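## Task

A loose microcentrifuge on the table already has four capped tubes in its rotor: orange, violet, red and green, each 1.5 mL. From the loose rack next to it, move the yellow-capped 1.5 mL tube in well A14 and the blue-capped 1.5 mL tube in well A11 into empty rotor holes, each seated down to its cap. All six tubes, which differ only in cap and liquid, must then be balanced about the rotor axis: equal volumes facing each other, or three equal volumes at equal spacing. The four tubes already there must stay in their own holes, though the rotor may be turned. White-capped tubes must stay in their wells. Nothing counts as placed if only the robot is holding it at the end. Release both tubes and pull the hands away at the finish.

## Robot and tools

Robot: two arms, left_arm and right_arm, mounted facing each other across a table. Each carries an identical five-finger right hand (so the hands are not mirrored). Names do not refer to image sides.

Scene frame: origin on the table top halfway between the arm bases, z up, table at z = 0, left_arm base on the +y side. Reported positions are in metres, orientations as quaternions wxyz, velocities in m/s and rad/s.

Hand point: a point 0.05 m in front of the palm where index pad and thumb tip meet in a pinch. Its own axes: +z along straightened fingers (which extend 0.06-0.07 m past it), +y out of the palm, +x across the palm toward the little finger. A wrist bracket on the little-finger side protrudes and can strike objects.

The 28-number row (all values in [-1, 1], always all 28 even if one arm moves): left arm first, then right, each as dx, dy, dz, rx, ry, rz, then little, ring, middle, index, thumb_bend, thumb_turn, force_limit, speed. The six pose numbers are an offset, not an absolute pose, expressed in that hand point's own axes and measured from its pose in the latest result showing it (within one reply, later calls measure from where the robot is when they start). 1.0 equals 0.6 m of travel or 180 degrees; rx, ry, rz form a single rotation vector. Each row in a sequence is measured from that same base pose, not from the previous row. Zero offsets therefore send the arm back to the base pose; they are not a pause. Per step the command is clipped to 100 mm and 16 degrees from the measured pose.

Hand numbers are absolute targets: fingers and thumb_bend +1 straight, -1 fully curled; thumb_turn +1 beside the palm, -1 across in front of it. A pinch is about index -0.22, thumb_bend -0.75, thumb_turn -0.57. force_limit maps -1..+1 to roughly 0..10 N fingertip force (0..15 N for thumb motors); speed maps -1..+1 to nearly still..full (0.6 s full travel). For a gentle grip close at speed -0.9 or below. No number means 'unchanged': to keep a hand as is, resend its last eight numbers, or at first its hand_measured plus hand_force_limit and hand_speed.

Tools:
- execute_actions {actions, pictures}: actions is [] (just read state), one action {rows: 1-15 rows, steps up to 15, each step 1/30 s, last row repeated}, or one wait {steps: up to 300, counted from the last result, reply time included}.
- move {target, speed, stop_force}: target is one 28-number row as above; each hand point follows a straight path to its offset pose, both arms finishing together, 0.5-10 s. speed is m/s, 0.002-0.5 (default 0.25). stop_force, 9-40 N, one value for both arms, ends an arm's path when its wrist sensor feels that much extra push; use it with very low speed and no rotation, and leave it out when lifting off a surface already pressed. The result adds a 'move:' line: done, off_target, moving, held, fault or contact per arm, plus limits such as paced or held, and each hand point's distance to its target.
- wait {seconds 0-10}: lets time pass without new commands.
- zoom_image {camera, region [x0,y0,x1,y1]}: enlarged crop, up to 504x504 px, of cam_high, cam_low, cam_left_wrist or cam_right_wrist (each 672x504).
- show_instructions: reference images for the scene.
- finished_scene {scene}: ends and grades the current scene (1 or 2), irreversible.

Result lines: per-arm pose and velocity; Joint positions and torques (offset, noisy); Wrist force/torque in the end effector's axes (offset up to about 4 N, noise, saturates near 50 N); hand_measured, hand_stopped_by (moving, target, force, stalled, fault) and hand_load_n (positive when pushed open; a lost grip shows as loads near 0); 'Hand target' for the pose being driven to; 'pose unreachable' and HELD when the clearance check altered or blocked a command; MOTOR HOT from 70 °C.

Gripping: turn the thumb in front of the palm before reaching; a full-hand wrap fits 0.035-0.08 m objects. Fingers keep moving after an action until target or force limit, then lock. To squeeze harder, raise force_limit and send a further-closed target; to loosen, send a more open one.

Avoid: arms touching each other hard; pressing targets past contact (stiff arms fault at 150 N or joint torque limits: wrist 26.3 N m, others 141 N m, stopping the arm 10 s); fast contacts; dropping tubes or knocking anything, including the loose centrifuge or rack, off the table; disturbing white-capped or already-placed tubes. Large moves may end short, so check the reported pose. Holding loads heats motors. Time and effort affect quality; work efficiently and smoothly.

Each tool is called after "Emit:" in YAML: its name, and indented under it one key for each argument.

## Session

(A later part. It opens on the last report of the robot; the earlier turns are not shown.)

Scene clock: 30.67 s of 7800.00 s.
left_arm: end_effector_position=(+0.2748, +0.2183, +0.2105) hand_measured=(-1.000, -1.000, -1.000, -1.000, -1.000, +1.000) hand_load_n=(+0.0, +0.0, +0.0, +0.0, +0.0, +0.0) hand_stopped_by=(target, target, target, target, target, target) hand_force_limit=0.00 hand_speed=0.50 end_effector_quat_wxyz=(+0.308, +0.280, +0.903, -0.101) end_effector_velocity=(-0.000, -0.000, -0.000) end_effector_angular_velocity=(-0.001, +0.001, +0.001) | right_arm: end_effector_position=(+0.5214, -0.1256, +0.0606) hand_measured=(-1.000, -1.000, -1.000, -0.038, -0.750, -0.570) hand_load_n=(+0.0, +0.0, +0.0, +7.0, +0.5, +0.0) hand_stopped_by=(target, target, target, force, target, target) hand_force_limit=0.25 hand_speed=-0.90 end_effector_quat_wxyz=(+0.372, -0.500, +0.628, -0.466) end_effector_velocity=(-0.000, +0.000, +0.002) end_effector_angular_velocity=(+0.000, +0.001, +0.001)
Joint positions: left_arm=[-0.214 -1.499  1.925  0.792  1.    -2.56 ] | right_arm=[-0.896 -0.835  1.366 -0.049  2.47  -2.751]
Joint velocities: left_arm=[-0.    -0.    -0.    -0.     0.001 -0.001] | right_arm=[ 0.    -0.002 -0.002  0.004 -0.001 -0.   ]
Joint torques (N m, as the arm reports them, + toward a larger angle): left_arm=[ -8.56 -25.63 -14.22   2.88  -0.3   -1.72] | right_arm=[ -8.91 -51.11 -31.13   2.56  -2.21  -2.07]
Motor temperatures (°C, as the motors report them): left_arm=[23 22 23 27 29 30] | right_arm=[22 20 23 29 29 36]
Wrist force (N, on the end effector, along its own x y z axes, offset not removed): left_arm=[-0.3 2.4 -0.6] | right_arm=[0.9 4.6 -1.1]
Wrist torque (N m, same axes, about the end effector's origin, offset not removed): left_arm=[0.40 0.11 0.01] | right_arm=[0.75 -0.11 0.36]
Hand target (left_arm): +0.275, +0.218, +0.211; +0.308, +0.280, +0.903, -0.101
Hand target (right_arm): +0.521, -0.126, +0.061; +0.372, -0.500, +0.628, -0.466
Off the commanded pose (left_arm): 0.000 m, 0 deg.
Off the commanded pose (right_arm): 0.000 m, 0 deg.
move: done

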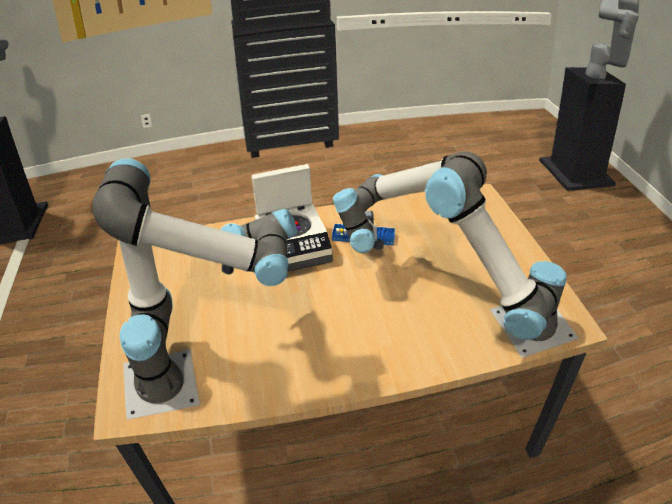

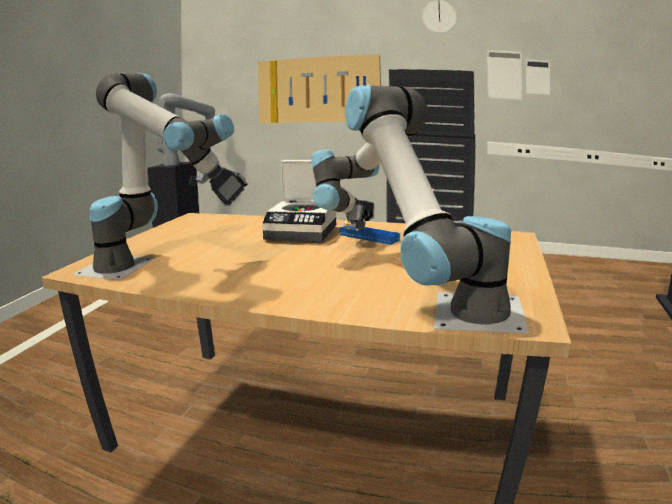

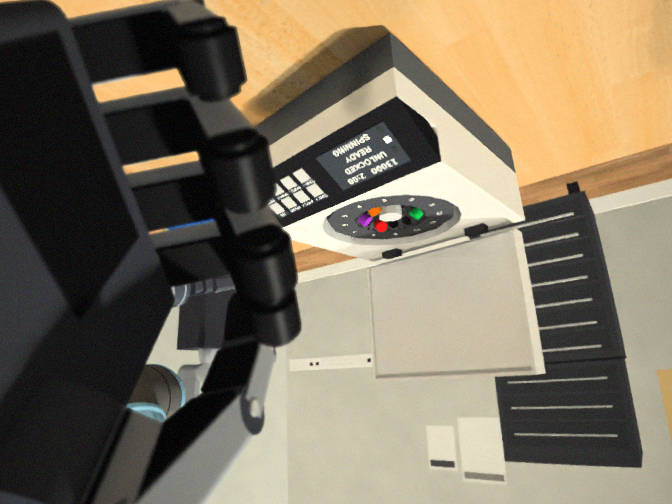

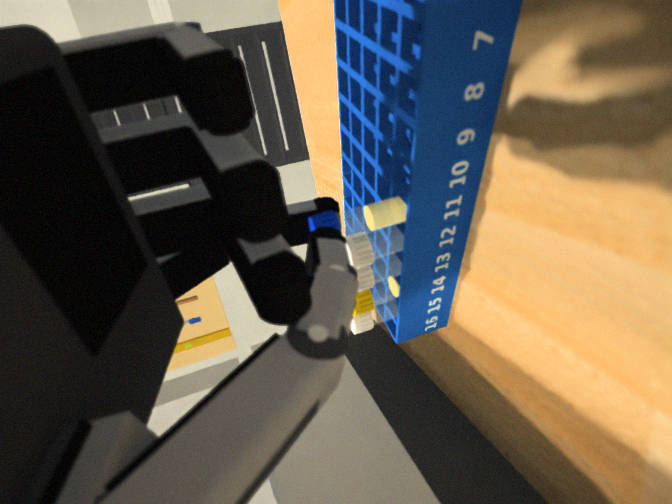

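Emit:
move:
  target: [0,0,0,0,0,0,-1,-1,-1,-1,-1,1,0,0.5, 0,-0.2235,-0.0667,0,0,0,-1,-1,-1,-0.25,-0.75,-0.57,0.25,-0.9]
  speed: 0.1

Emit:
move:
  target: [0,0,0,0,0,0,-1,-1,-1,-1,-1,1,0,0.5, -0.11,0.03,-0.10,0.236,-0.498,-0.324,-1,-1,-1,-0.25,-0.75,-0.57,0.25,-0.9]
  speed: 0.3

Scene clock: 34.83 s of 7800.00 s.
left_arm: end_effector_position=(+0.2748, +0.2183, +0.2105) hand_measured=(-1.000, -1.000, -1.000, -1.000, -1.000, +1.000) hand_load_n=(+0.0, +0.0, +0.0, +0.0, +0.0, +0.0) hand_stopped_by=(target, target, target, target, target, target) hand_force_limit=0.00 hand_speed=0.50 end_effector_quat_wxyz=(+0.308, +0.280, +0.903, -0.101) end_effector_velocity=(-0.000, -0.000, +0.000) end_effector_angular_velocity=(+0.000, +0.000, -0.001) | right_arm: end_effector_position=(+0.5217, -0.1260, +0.2004) hand_measured=(-1.000, -1.000, -1.000, -0.038, -0.750, -0.570) hand_load_n=(+0.0, +0.0, +0.0, +6.5, +0.5, +0.0) hand_stopped_by=(target, target, target, force, target, target) hand_force_limit=0.25 hand_speed=-0.90 end_effector_quat_wxyz=(+0.372, -0.500, +0.628, -0.466) end_effector_velocity=(-0.000, +0.000, +0.002) end_effector_angular_velocity=(+0.001, -0.000, -0.001)
Joint positions: left_arm=[-0.214 -1.499  1.925  0.792  1.    -2.56 ] | right_arm=[-0.897 -0.964  1.204  0.242  2.47  -2.752]
Joint velocities: left_arm=[-0.001 -0.     0.     0.     0.     0.   ] | right_arm=[ 0.001 -0.    -0.005  0.006  0.001  0.002]
Joint torques (N m, as the arm reports them, + toward a larger angle): left_arm=[ -8.99 -24.22 -14.48   3.07  -0.25  -1.65] | right_arm=[ -7.48 -48.39 -33.61   2.53   2.46   2.33]
Motor temperatures (°C, as the motors report them): left_arm=[23 22 23 27 29 30] | right_arm=[22 20 23 29 29 36]
Wrist force (N, on the end effector, along its own x y z axes, offset not removed): left_arm=[-0.5 0.6 0.3] | right_arm=[1.5 -0.9 -0.3]
Wrist torque (N m, same axes, about the end effector's origin, offset not removed): left_arm=[0.12 0.19 -0.05] | right_arm=[-0.11 -0.22 0.24]
Hand target (left_arm): +0.275, +0.218, +0.211; +0.308, +0.280, +0.903, -0.101
Hand target (right_arm): +0.522, -0.126, +0.201; +0.372, -0.500, +0.628, -0.466
Off the commanded pose (left_arm): 0.000 m, 0 deg.
Off the commanded pose (right_arm): 0.000 m, 0 deg.
move: done

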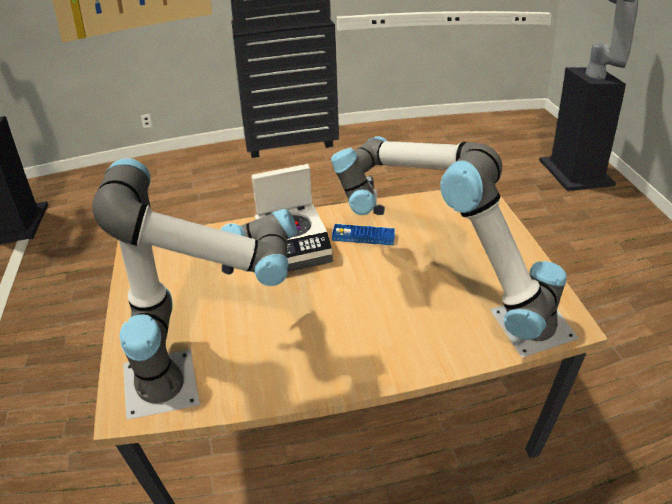

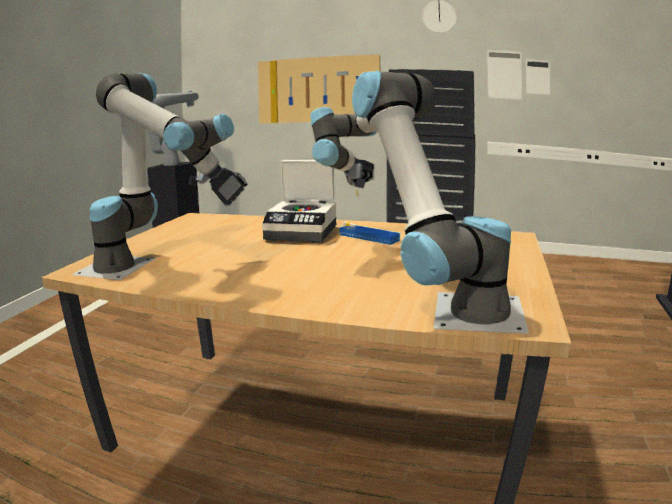

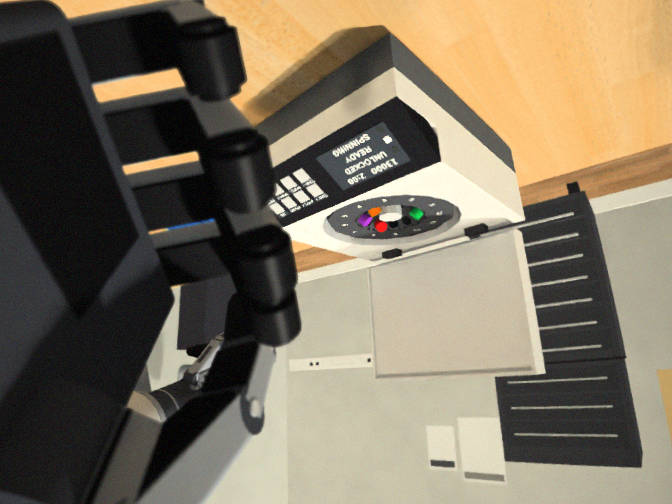

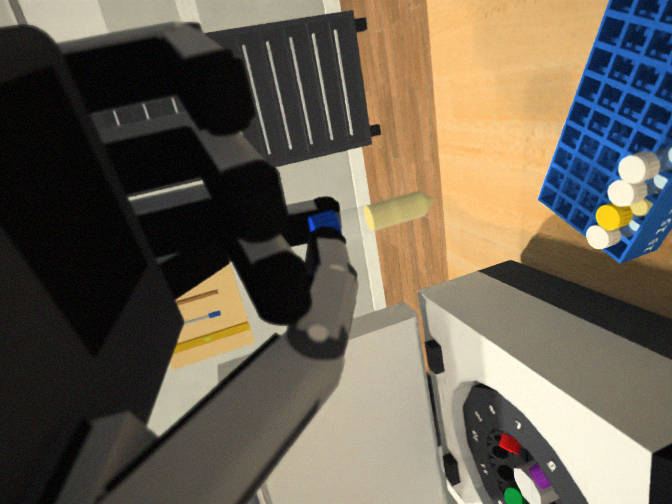

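Scene clock: 38.83 s of 7800.00 s.
left_arm: end_effector_position=(+0.2748, +0.2183, +0.2105) hand_measured=(-1.000, -1.000, -1.000, -1.000, -1.000, +1.000) hand_load_n=(+0.0, +0.0, +0.0, +0.0, +0.0, +0.0) hand_stopped_by=(target, target, target, target, target, target) hand_force_limit=0.00 hand_speed=0.50 end_effector_quat_wxyz=(+0.308, +0.280, +0.903, -0.101) end_effector_velocity=(+0.001, +0.000, +0.000) end_effector_angular_velocity=(-0.000, -0.000, +0.001) | right_arm: end_effector_position=(+0.4755, -0.0478, +0.2005) hand_measured=(-1.000, -1.000, -1.000, -0.038, -0.750, -0.570) hand_load_n=(+0.0, +0.0, +0.0, +6.5, +0.5, +0.0) hand_stopped_by=(target, target, target, force, target, target) hand_force_limit=0.25 hand_speed=-0.90 end_effector_quat_wxyz=(-0.569, +0.727, +0.267, +0.277) end_effector_velocity=(-0.001, +0.001, -0.001) end_effector_angular_velocity=(-0.010, +0.002, +0.010)
Joint positions: left_arm=[-0.214 -1.499  1.925  0.792  1.    -2.56 ] | right_arm=[-1.279 -1.025  1.343  0.117  0.492 -4.334]
Joint velocities: left_arm=[ 0.001 -0.    -0.    -0.    -0.     0.001] | right_arm=[ 0.002  0.009 -0.017  0.035 -0.004 -0.025]
Joint torques (N m, as the arm reports them, + toward a larger angle): left_arm=[ -8.22 -25.08 -14.85   2.88  -0.34  -1.84] | right_arm=[  7.96 -32.7  -32.71   2.67  -3.46  -2.22]
Motor temperatures (°C, as the motors report them): left_arm=[23 22 23 27 29 30] | right_arm=[22 20 23 29 29 36]
Wrist force (N, on the end effector, along its own x y z axes, offset not removed): left_arm=[2.3 4.3 4.4] | right_arm=[-0.2 4.4 -1.5]
Wrist torque (N m, same axes, about the end effector's origin, offset not removed): left_arm=[0.47 -0.46 0.24] | right_arm=[0.73 0.05 0.30]
Hand target (left_arm): +0.275, +0.218, +0.211; +0.308, +0.280, +0.903, -0.101
Hand target (right_arm): +0.475, -0.048, +0.200; -0.569, +0.727, +0.267, +0.277
Off the commanded pose (left_arm): 0.000 m, 0 deg.
Off the commanded pose (right_arm): 0.000 m, 0 deg.
move: done

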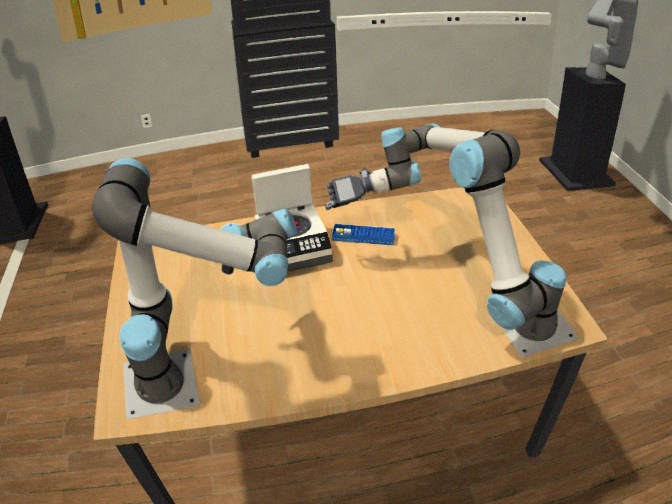

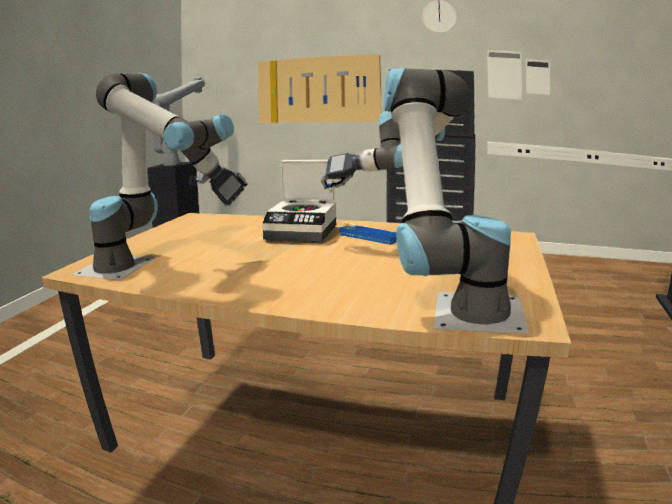

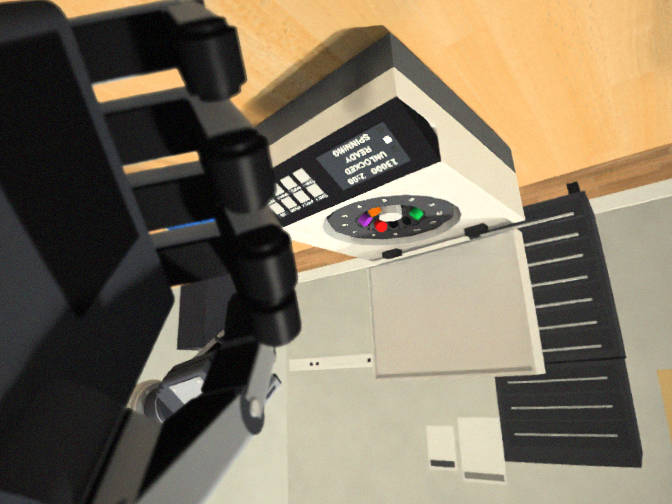

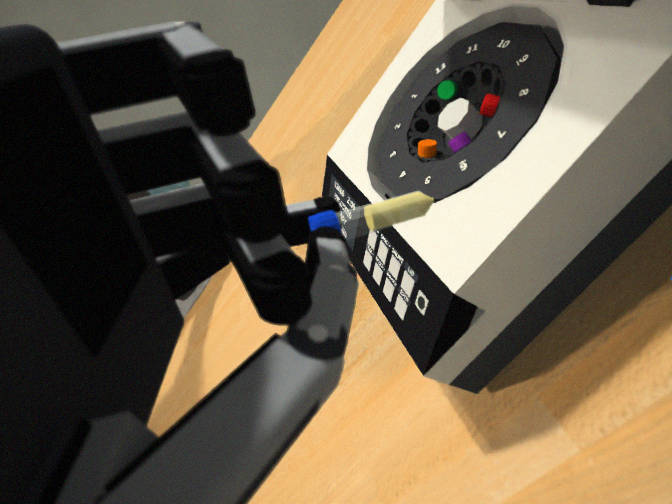

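Emit:
move:
  target: [0,0,0,0,0,0,-1,-1,-1,-1,-1,1,0,0.5, 0.003,0.048,0.22,0,0,0,-1,-1,-1,-0.25,-0.75,-0.57,0.25,-0.9]
  speed: 0.1

Scene clock: 42.90 s of 7800.00 s.
left_arm: end_effector_position=(+0.2748, +0.2183, +0.2105) hand_measured=(-1.000, -1.000, -1.000, -1.000, -1.000, +1.000) hand_load_n=(+0.0, +0.0, +0.0, +0.0, +0.0, +0.0) hand_stopped_by=(target, target, target, target, target, target) hand_force_limit=0.00 hand_speed=0.50 end_effector_quat_wxyz=(+0.308, +0.280, +0.903, -0.101) end_effector_velocity=(+0.000, +0.000, +0.001) end_effector_angular_velocity=(-0.001, -0.000, -0.000) | right_arm: end_effector_position=(+0.5099, +0.0748, +0.1560) hand_measured=(-1.000, -1.000, -1.000, -0.038, -0.750, -0.570) hand_load_n=(+0.0, +0.0, +0.0, +6.5, +0.5, +0.0) hand_stopped_by=(target, target, target, force, target, target) hand_force_limit=0.25 hand_speed=-0.90 end_effector_quat_wxyz=(-0.569, +0.727, +0.267, +0.277) end_effector_velocity=(+0.001, +0.001, -0.001) end_effector_angular_velocity=(-0.001, +0.001, +0.000)
Joint positions: left_arm=[-0.214 -1.499  1.925  0.792  1.    -2.56 ] | right_arm=[-1.118 -0.761  1.002  0.098  0.641 -4.221]
Joint velocities: left_arm=[ 0.001 -0.002  0.     0.    -0.     0.001] | right_arm=[ 0.001  0.005 -0.008  0.005  0.001 -0.   ]
Joint torques (N m, as the arm reports them, + toward a larger angle): left_arm=[ -8.58 -24.09 -14.71   2.93  -0.3   -1.81] | right_arm=[  6.71 -43.58 -35.24   2.32   1.87   0.98]
Motor temperatures (°C, as the motors report them): left_arm=[23 22 23 27 29 30] | right_arm=[22 20 23 29 29 36]
Wrist force (N, on the end effector, along its own x y z axes, offset not removed): left_arm=[-0.5 3.7 0.1] | right_arm=[1.6 4.1 -3.2]
Wrist torque (N m, same axes, about the end effector's origin, offset not removed): left_arm=[0.55 0.09 0.03] | right_arm=[0.84 -0.06 0.40]
Hand target (left_arm): +0.275, +0.218, +0.211; +0.308, +0.280, +0.903, -0.101
Hand target (right_arm): +0.510, +0.075, +0.156; -0.569, +0.727, +0.267, +0.277
Off the commanded pose (left_arm): 0.000 m, 0 deg.
Off the commanded pose (right_arm): 0.000 m, 0 deg.
move: done

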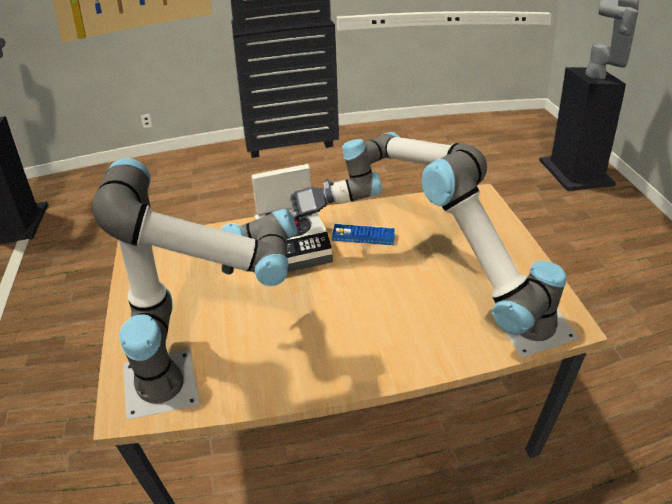

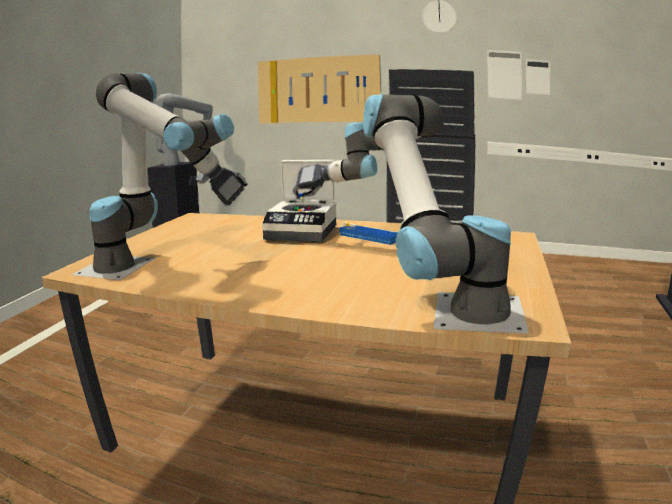

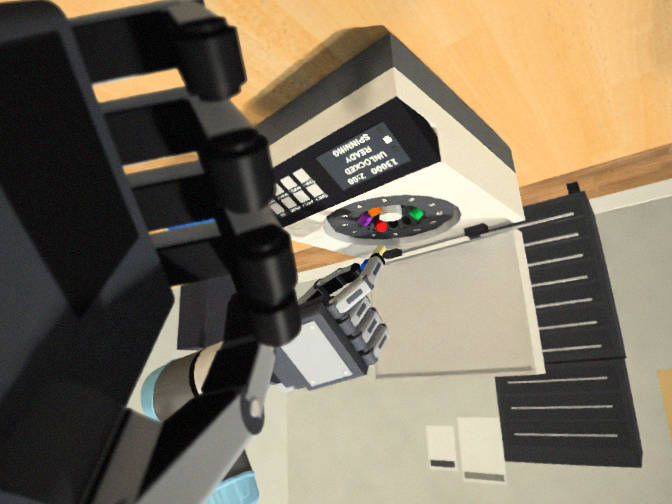

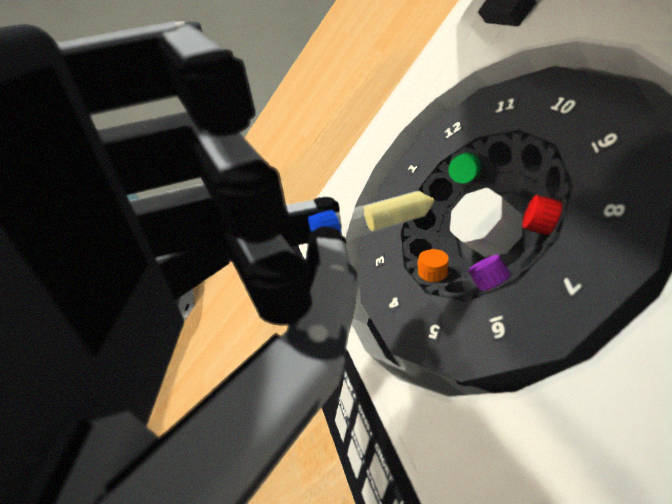

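Emit:
move:
  target: [0,0,0,0,0,0,-1,-1,-1,-1,-1,1,0,0.5, 0,0.0397,0.0415,0,0,0,-1,-1,-1,-0.25,-0.75,-0.57,0.25,-0.9]
  speed: 0.04
  stop_force: 12

Emit:
zoom_image:
  camera: "cam_left_wrist"
  region: [335,185,460,280]

Scene clock: 47.53 s of 7800.00 s.
left_arm: end_effector_position=(+0.2748, +0.2183, +0.2105) hand_measured=(-1.000, -1.000, -1.000, -1.000, -1.000, +1.000) hand_load_n=(+0.0, +0.0, +0.0, +0.0, +0.0, +0.0) hand_stopped_by=(target, target, target, target, target, target) hand_force_limit=0.00 hand_speed=0.50 end_effector_quat_wxyz=(+0.308, +0.280, +0.903, -0.101) end_effector_velocity=(+0.000, -0.000, +0.000) end_effector_angular_velocity=(-0.001, +0.000, -0.000) | right_arm: end_effector_position=(+0.5290, +0.0940, +0.1349) hand_measured=(-1.000, -1.000, -1.000, -0.038, -0.750, -0.570) hand_load_n=(+0.0, +0.0, +0.0, +6.5, +0.5, +0.0) hand_stopped_by=(target, target, target, force, target, target) hand_force_limit=0.25 hand_speed=-0.90 end_effector_quat_wxyz=(-0.569, +0.727, +0.267, +0.277) end_effector_velocity=(+0.001, +0.001, -0.001) end_effector_angular_velocity=(-0.001, +0.000, -0.001)
Joint positions: left_arm=[-0.214 -1.499  1.925  0.792  1.    -2.56 ] | right_arm=[-1.107 -0.671  0.891  0.114  0.652 -4.214]
Joint velocities: left_arm=[ 0.    -0.    -0.001 -0.001  0.     0.001] | right_arm=[ 0.001  0.006 -0.008  0.003  0.002 -0.   ]
Joint torques (N m, as the arm reports them, + toward a larger angle): left_arm=[ -7.63 -24.88 -15.47   2.8   -0.17  -1.85] | right_arm=[  7.71 -45.19 -33.66   2.06   1.86   1.6 ]
Motor temperatures (°C, as the motors report them): left_arm=[23 22 23 27 29 30] | right_arm=[22 20 23 29 29 36]
Wrist force (N, on the end effector, along its own x y z axes, offset not removed): left_arm=[0.8 3.2 2.2] | right_arm=[2.2 1.8 -2.1]
Wrist torque (N m, same axes, about the end effector's origin, offset not removed): left_arm=[0.51 -0.27 0.10] | right_arm=[0.42 -0.21 0.40]
Hand target (left_arm): +0.275, +0.218, +0.211; +0.308, +0.280, +0.903, -0.101
Hand target (right_arm): +0.529, +0.094, +0.135; -0.569, +0.727, +0.267, +0.277
Off the commanded pose (left_arm): 0.000 m, 0 deg.
Off the commanded pose (right_arm): 0.000 m, 0 deg.
move: done

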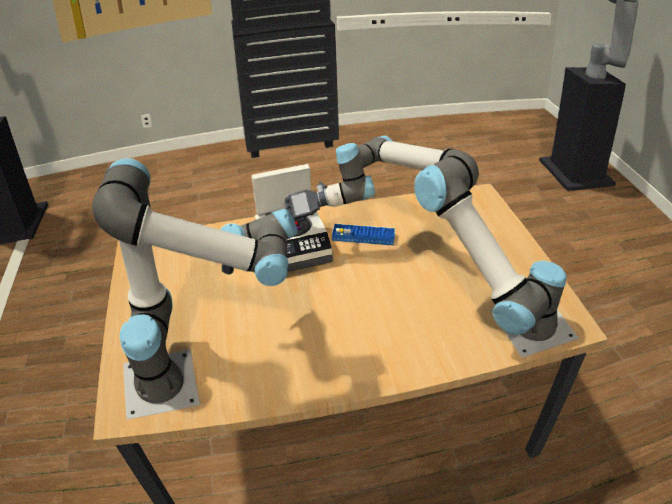

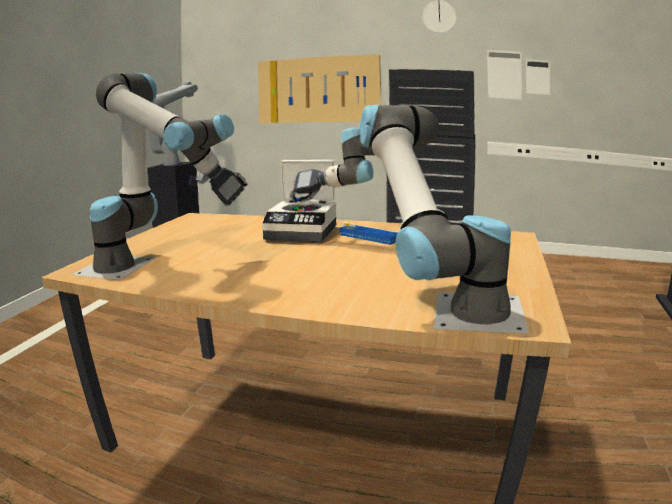

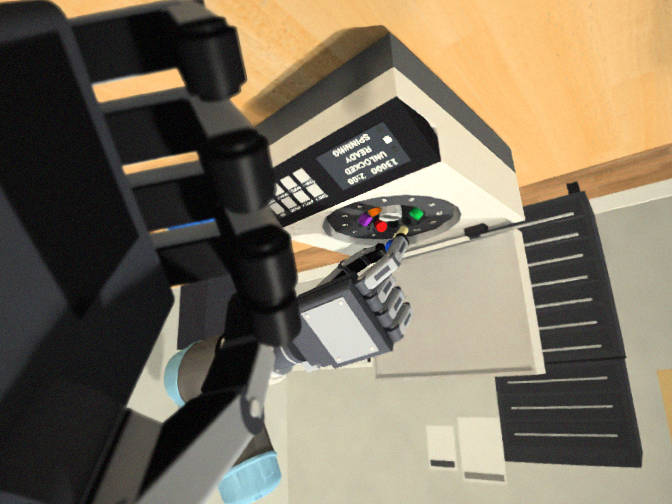

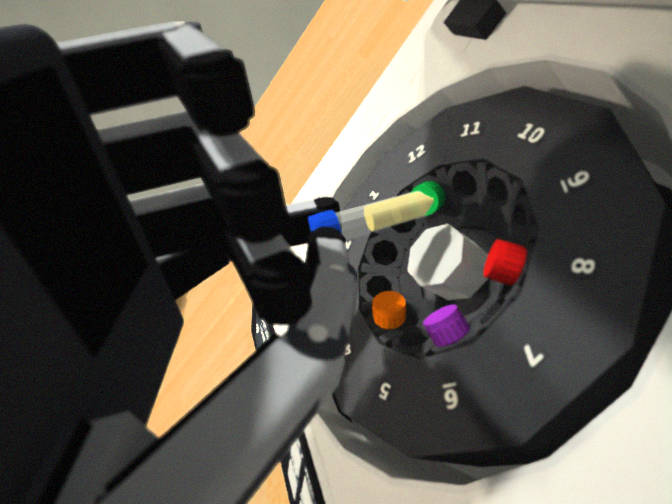

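Region (335, 185, 460, 280) of cam_left_wrist's 672x504 image, scaled by 4.032, with more detail than that image has; it fills the top 383 rows of this view, and the rest is white.

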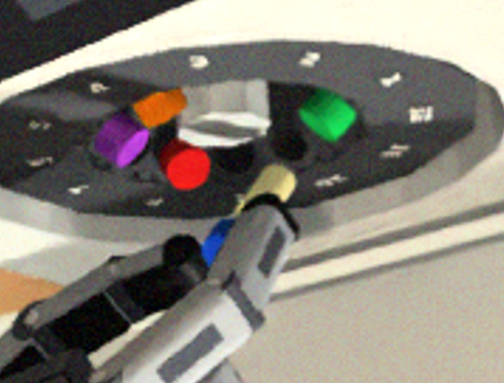

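Emit:
move:
  target: [0,0,0,0,0,0,-1,-1,-1,-1,-1,1,0,0.5, 0.001,0.0167,-0.009,0,0,0,-1,-1,-1,-0.25,-0.75,-0.57,0.25,-0.9]
  speed: 0.02
  stop_force: 12

Emit:
zoom_image:
  camera: "cam_left_wrist"
  region: [335,185,460,280]

Emit:
zoom_image:
  camera: "cam_right_wrist"
  region: [330,110,550,290]

Scene clock: 52.53 s of 7800.00 s.
left_arm: end_effector_position=(+0.2748, +0.2183, +0.2105) hand_measured=(-1.000, -1.000, -1.000, -1.000, -1.000, +1.000) hand_load_n=(+0.0, +0.0, +0.0, +0.0, +0.0, +0.0) hand_stopped_by=(target, target, target, target, target, target) hand_force_limit=0.00 hand_speed=0.50 end_effector_quat_wxyz=(+0.308, +0.280, +0.903, -0.101) end_effector_velocity=(+0.000, +0.000, +0.000) end_effector_angular_velocity=(-0.000, +0.000, +0.000) | right_arm: end_effector_position=(+0.5358, +0.0868, +0.1297) hand_measured=(-1.000, -1.000, -1.000, -0.038, -0.750, -0.570) hand_load_n=(+0.0, +0.0, +0.0, +6.5, +0.5, +0.0) hand_stopped_by=(target, target, target, force, target, target) hand_force_limit=0.25 hand_speed=-0.90 end_effector_quat_wxyz=(-0.569, +0.727, +0.267, +0.277) end_effector_velocity=(+0.001, -0.001, -0.001) end_effector_angular_velocity=(-0.000, -0.000, -0.000)
Joint positions: left_arm=[-0.214 -1.499  1.925  0.792  1.    -2.56 ] | right_arm=[-1.121 -0.664  0.892  0.112  0.638 -4.222]
Joint velocities: left_arm=[ 0.    -0.    -0.     0.001 -0.    -0.   ] | right_arm=[-0.002  0.001  0.    -0.    -0.001 -0.001]
Joint torques (N m, as the arm reports them, + toward a larger angle): left_arm=[ -8.77 -24.11 -15.92   2.82  -0.12  -1.86] | right_arm=[ -9.61 -46.37  -6.83  -2.54  -3.37  -2.67]
Motor temperatures (°C, as the motors report them): left_arm=[23 23 23 27 29 30] | right_arm=[22 20 23 29 29 36]
Wrist force (N, on the end effector, along its own x y z axes, offset not removed): left_arm=[0.4 2.1 1.9] | right_arm=[4.5 2.6 -1.1]
Wrist torque (N m, same axes, about the end effector's origin, offset not removed): left_arm=[0.24 -0.10 0.02] | right_arm=[0.49 -0.75 0.39]
Hand target (left_arm): +0.275, +0.218, +0.211; +0.308, +0.280, +0.903, -0.101
Hand target (right_arm): +0.536, +0.087, +0.130; -0.569, +0.727, +0.267, +0.277
Off the commanded pose (left_arm): 0.000 m, 0 deg.
Off the commanded pose (right_arm): 0.000 m, 0 deg.
move: done

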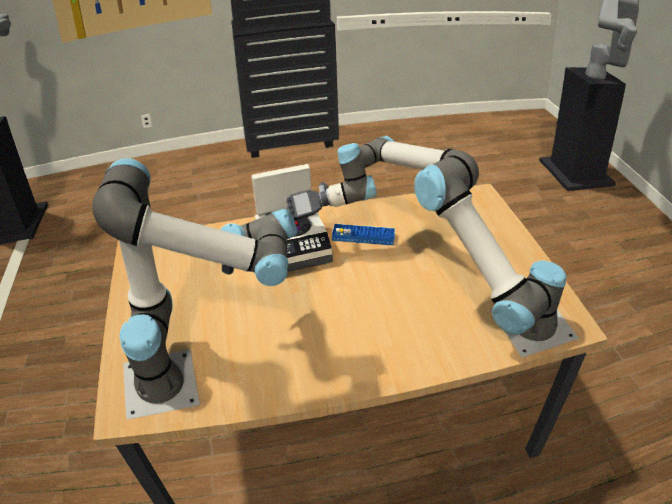

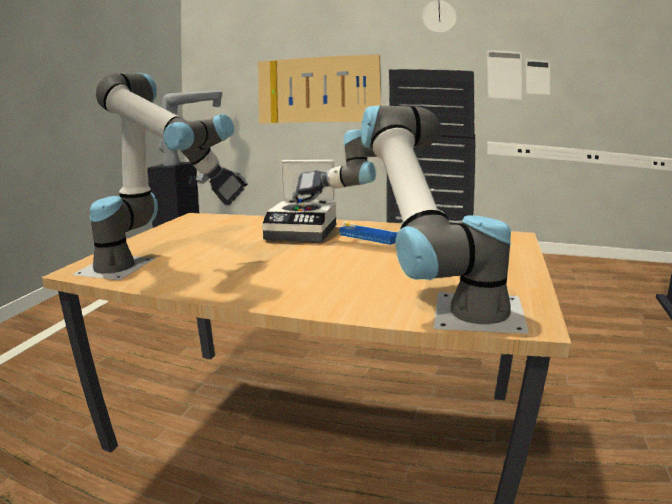

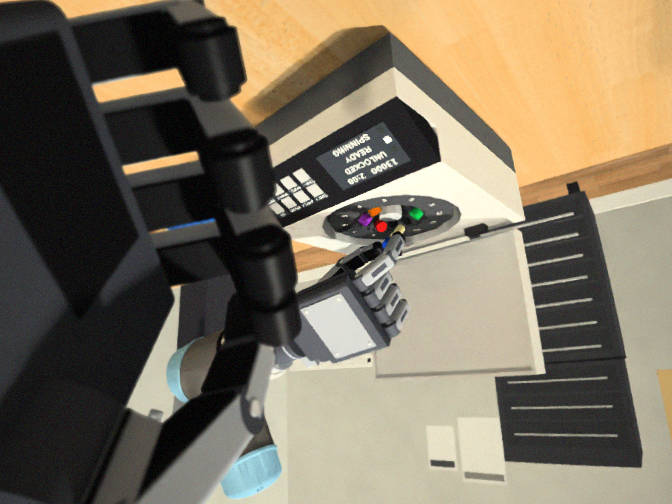

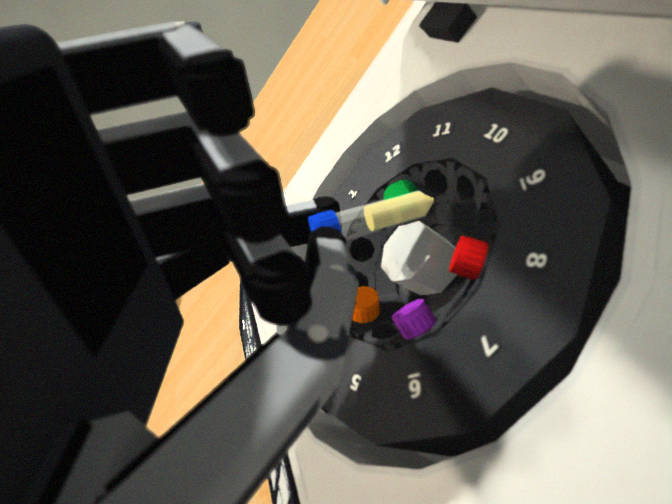

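Region (335, 185, 460, 280) of cam_left_wrist's 672x504 image, scaled by 4.032, with more detail than that image has; it fills the top 383 rows of this view, and the rest is white.

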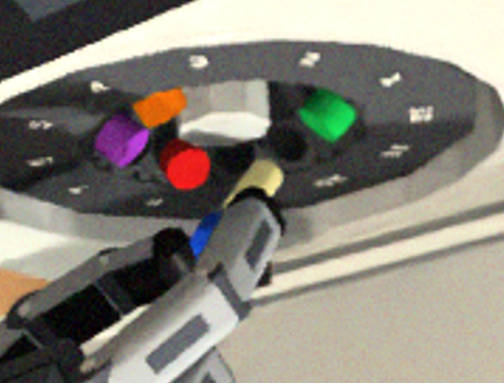

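Region (330, 110, 550, 290) of cam_right_wrist's 672x504 image, scaled by 2.291, with more detail than that image has; it fills the top 412 rows of this view, and the rest is white.

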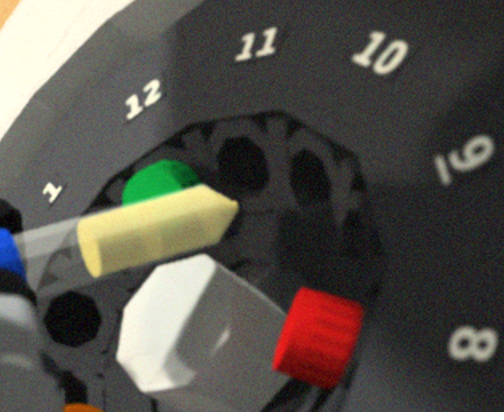

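Emit:
move:
  target: [0,0,0,0,0,0,-1,-1,-1,-1,-1,1,0,0.5, 0.001,0.0139,0.0055,0,0,0,-1,-1,-1,-0.25,-0.75,-0.57,0.25,-0.9]
  speed: 0.012
  stop_force: 10

Emit:
zoom_image:
  camera: "cam_left_wrist"
  region: [335,185,460,280]

Emit:
zoom_image:
  camera: "cam_right_wrist"
  region: [330,110,550,290]

Scene clock: 54.57 s of 7800.00 s.
left_arm: end_effector_position=(+0.2748, +0.2183, +0.2105) hand_measured=(-1.000, -1.000, -1.000, -1.000, -1.000, +1.000) hand_load_n=(+0.0, +0.0, +0.0, +0.0, +0.0, +0.0) hand_stopped_by=(target, target, target, target, target, target) hand_force_limit=0.00 hand_speed=0.50 end_effector_quat_wxyz=(+0.308, +0.280, +0.903, -0.101) end_effector_velocity=(-0.000, -0.000, +0.000) end_effector_angular_velocity=(-0.000, +0.001, -0.000) | right_arm: end_effector_position=(+0.5422, +0.0882, +0.1239) hand_measured=(-1.000, -1.000, -1.000, -0.038, -0.750, -0.570) hand_load_n=(+0.0, +0.0, +0.0, +6.5, +0.5, +0.0) hand_stopped_by=(target, target, target, force, target, target) hand_force_limit=0.25 hand_speed=-0.90 end_effector_quat_wxyz=(-0.569, +0.727, +0.267, +0.277) end_effector_velocity=(+0.001, +0.001, -0.001) end_effector_angular_velocity=(-0.000, +0.001, +0.002)
Joint positions: left_arm=[-0.214 -1.499  1.925  0.792  1.    -2.56 ] | right_arm=[-1.124 -0.642  0.866  0.117  0.636 -4.224]
Joint velocities: left_arm=[-0.001 -0.001 -0.     0.001  0.001 -0.001] | right_arm=[-0.     0.006 -0.008  0.004 -0.002 -0.   ]
Joint torques (N m, as the arm reports them, + toward a larger angle): left_arm=[ -8.75 -24.91 -15.01   2.83  -0.35  -1.79] | right_arm=[-10.83 -45.19 -32.87   2.01  -3.26  -2.68]
Motor temperatures (°C, as the motors report them): left_arm=[23 23 23 27 29 30] | right_arm=[22 20 23 29 29 36]
Wrist force (N, on the end effector, along its own x y z axes, offset not removed): left_arm=[0.0 2.0 0.9] | right_arm=[0.9 0.6 -1.1]
Wrist torque (N m, same axes, about the end effector's origin, offset not removed): left_arm=[0.23 -0.14 0.02] | right_arm=[0.21 -0.11 0.20]
Hand target (left_arm): +0.275, +0.218, +0.211; +0.308, +0.280, +0.903, -0.101
Hand target (right_arm): +0.542, +0.088, +0.124; -0.569, +0.727, +0.267, +0.277
Off the commanded pose (left_arm): 0.000 m, 0 deg.
Off the commanded pose (right_arm): 0.000 m, 0 deg.
move: done

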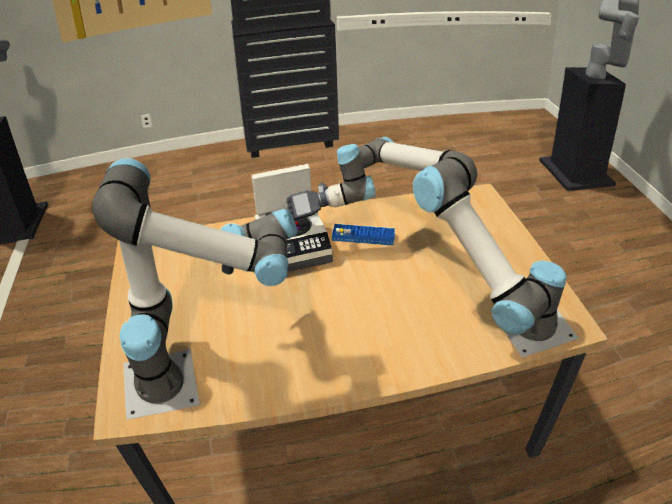

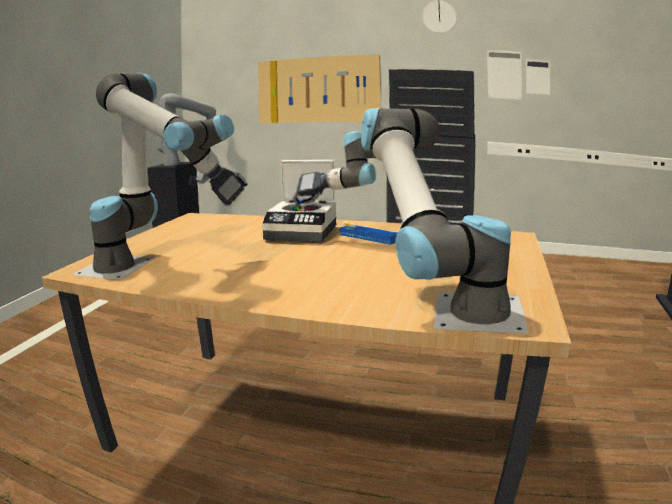

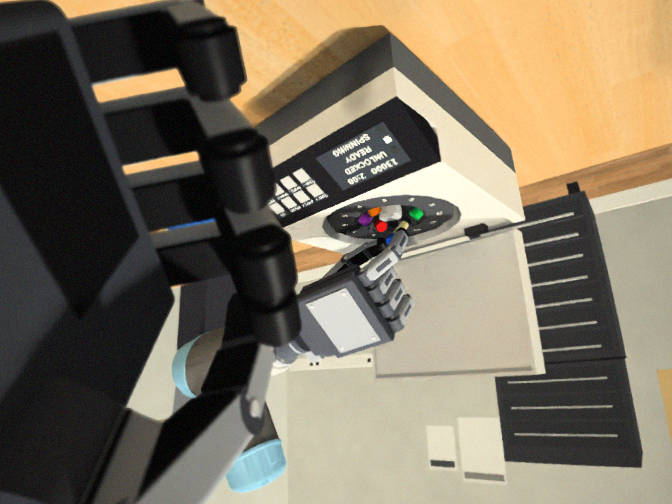

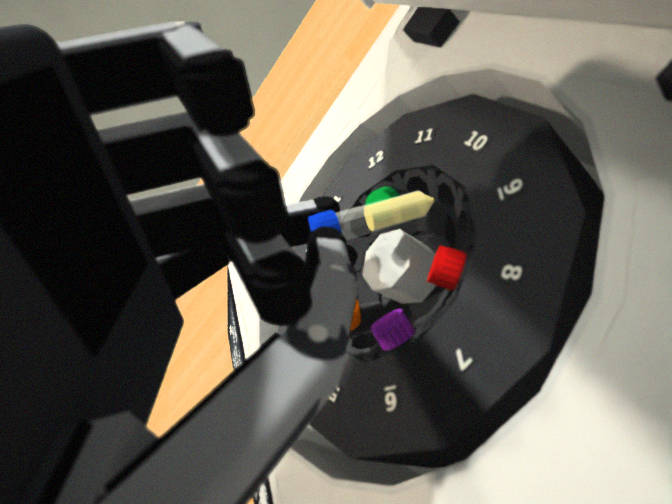

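Region (335, 185, 460, 280) of cam_left_wrist's 672x504 image, scaled by 4.032, with more detail than that image has; it fills the top 383 rows of this view, and the rest is white.

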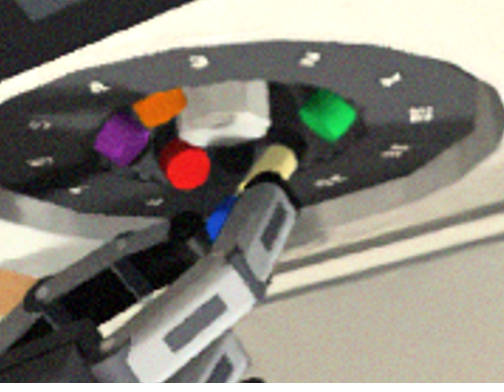

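Region (330, 110, 550, 290) of cam_right_wrist's 672x504 image, scaled by 2.291, with more detail than that image has; it fills the top 412 rows of this view, and the rest is white.

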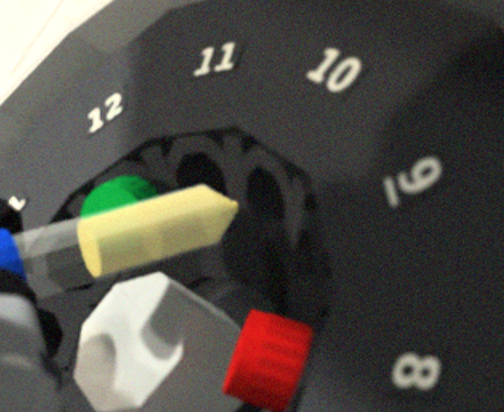

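Emit:
move:
  target: [0,0,0,0,0,0,-1,-1,-1,-1,-1,1,0,0.5, -0.001,0.0258,0.0068,0,0,0,-1,-1,-1,-0.25,-0.75,-0.57,0.25,-0.9]
  speed: 0.008
  stop_force: 10

Emit:
zoom_image:
  camera: "cam_left_wrist"
  region: [335,185,460,280]

Emit:
zoom_image:
  camera: "cam_right_wrist"
  region: [300,110,520,290]

Scene clock: 57.83 s of 7800.00 s.
left_arm: end_effector_position=(+0.2748, +0.2183, +0.2105) hand_measured=(-1.000, -1.000, -1.000, -1.000, -1.000, +1.000) hand_load_n=(+0.0, +0.0, +0.0, +0.0, +0.0, +0.0) hand_stopped_by=(target, target, target, target, target, target) hand_force_limit=0.00 hand_speed=0.50 end_effector_quat_wxyz=(+0.308, +0.280, +0.903, -0.101) end_effector_velocity=(+0.000, +0.000, +0.000) end_effector_angular_velocity=(-0.000, -0.000, +0.001) | right_arm: end_effector_position=(+0.5530, +0.0889, +0.1122) hand_measured=(-1.000, -1.000, -1.000, -0.038, -0.750, -0.570) hand_load_n=(+0.0, +0.0, +0.0, +6.5, -0.5, +0.5) hand_stopped_by=(target, target, target, force, target, target) hand_force_limit=0.25 hand_speed=-0.90 end_effector_quat_wxyz=(-0.569, +0.727, +0.267, +0.277) end_effector_velocity=(+0.001, +0.000, -0.001) end_effector_angular_velocity=(-0.001, +0.000, -0.000)
Joint positions: left_arm=[-0.214 -1.499  1.925  0.792  1.    -2.56 ] | right_arm=[-1.131 -0.606  0.828  0.122  0.63  -4.228]
Joint velocities: left_arm=[ 0.001 -0.001  0.     0.    -0.    -0.   ] | right_arm=[-0.     0.004 -0.004  0.001 -0.    -0.001]
Joint torques (N m, as the arm reports them, + toward a larger angle): left_arm=[ -8.21 -24.94 -15.87   2.88  -0.26  -1.83] | right_arm=[ -8.15 -48.26 -34.96   2.42  -3.38  -2.5 ]
Motor temperatures (°C, as the motors report them): left_arm=[23 23 23 27 29 30] | right_arm=[22 20 23 29 29 36]
Wrist force (N, on the end effector, along its own x y z axes, offset not removed): left_arm=[0.2 4.6 -0.3] | right_arm=[2.0 0.6 -1.8]
Wrist torque (N m, same axes, about the end effector's origin, offset not removed): left_arm=[0.80 0.04 0.10] | right_arm=[0.14 -0.26 0.32]
Hand target (left_arm): +0.275, +0.218, +0.211; +0.308, +0.280, +0.903, -0.101
Hand target (right_arm): +0.553, +0.089, +0.112; -0.569, +0.727, +0.267, +0.277
Off the commanded pose (left_arm): 0.000 m, 0 deg.
Off the commanded pose (right_arm): 0.000 m, 0 deg.
move: done

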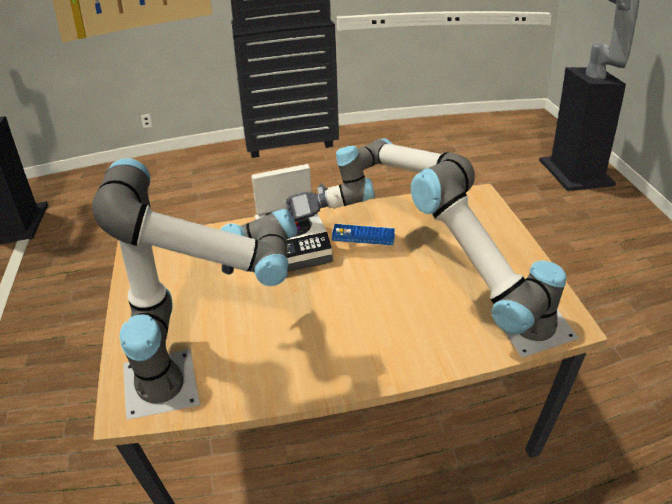

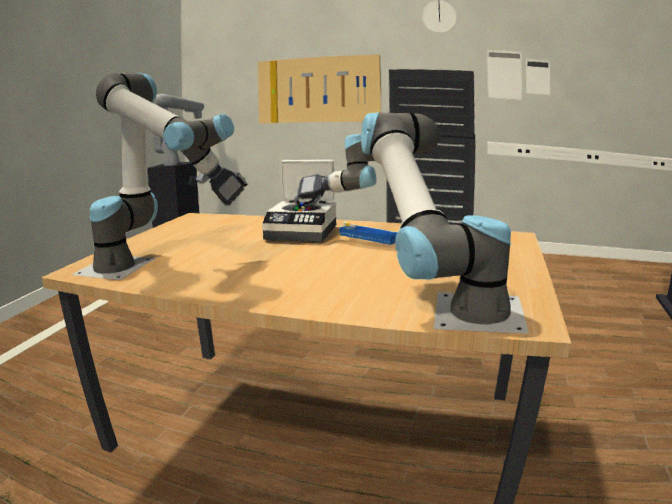

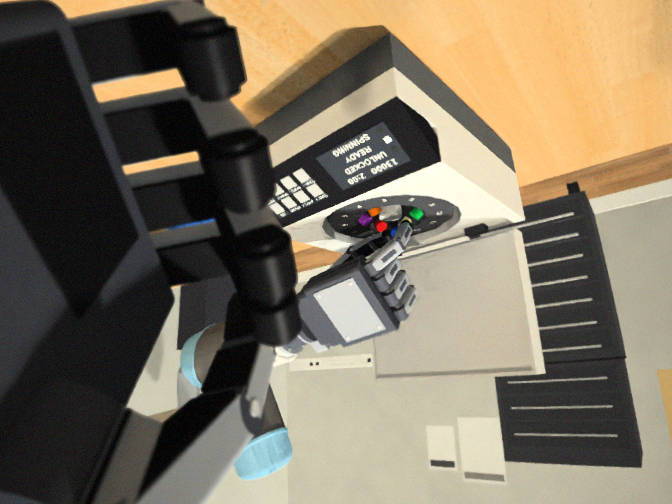

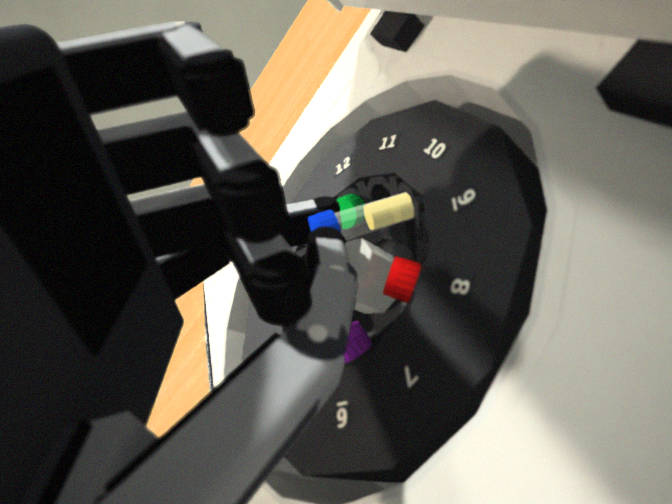

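Region (335, 185, 460, 280) of cam_left_wrist's 672x504 image, scaled by 4.032, with more detail than that image has; it fills the top 383 rows of this view, and the rest is white.

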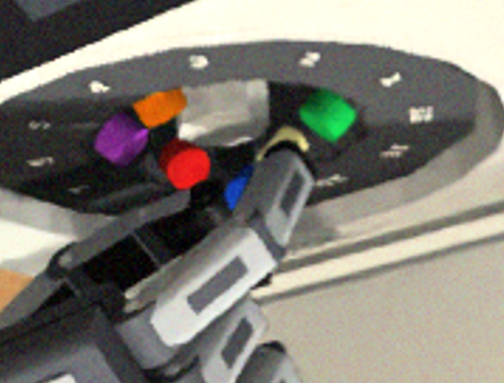

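Region (300, 110, 520, 290) of cam_right_wrist's 672x504 image, scaled by 2.291, with more detail than that image has; it fills the top 412 rows of this view, and the rest is white.

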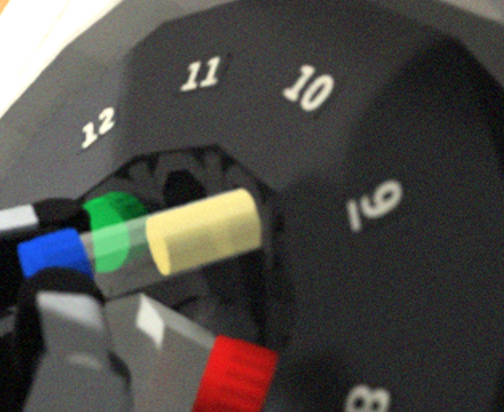

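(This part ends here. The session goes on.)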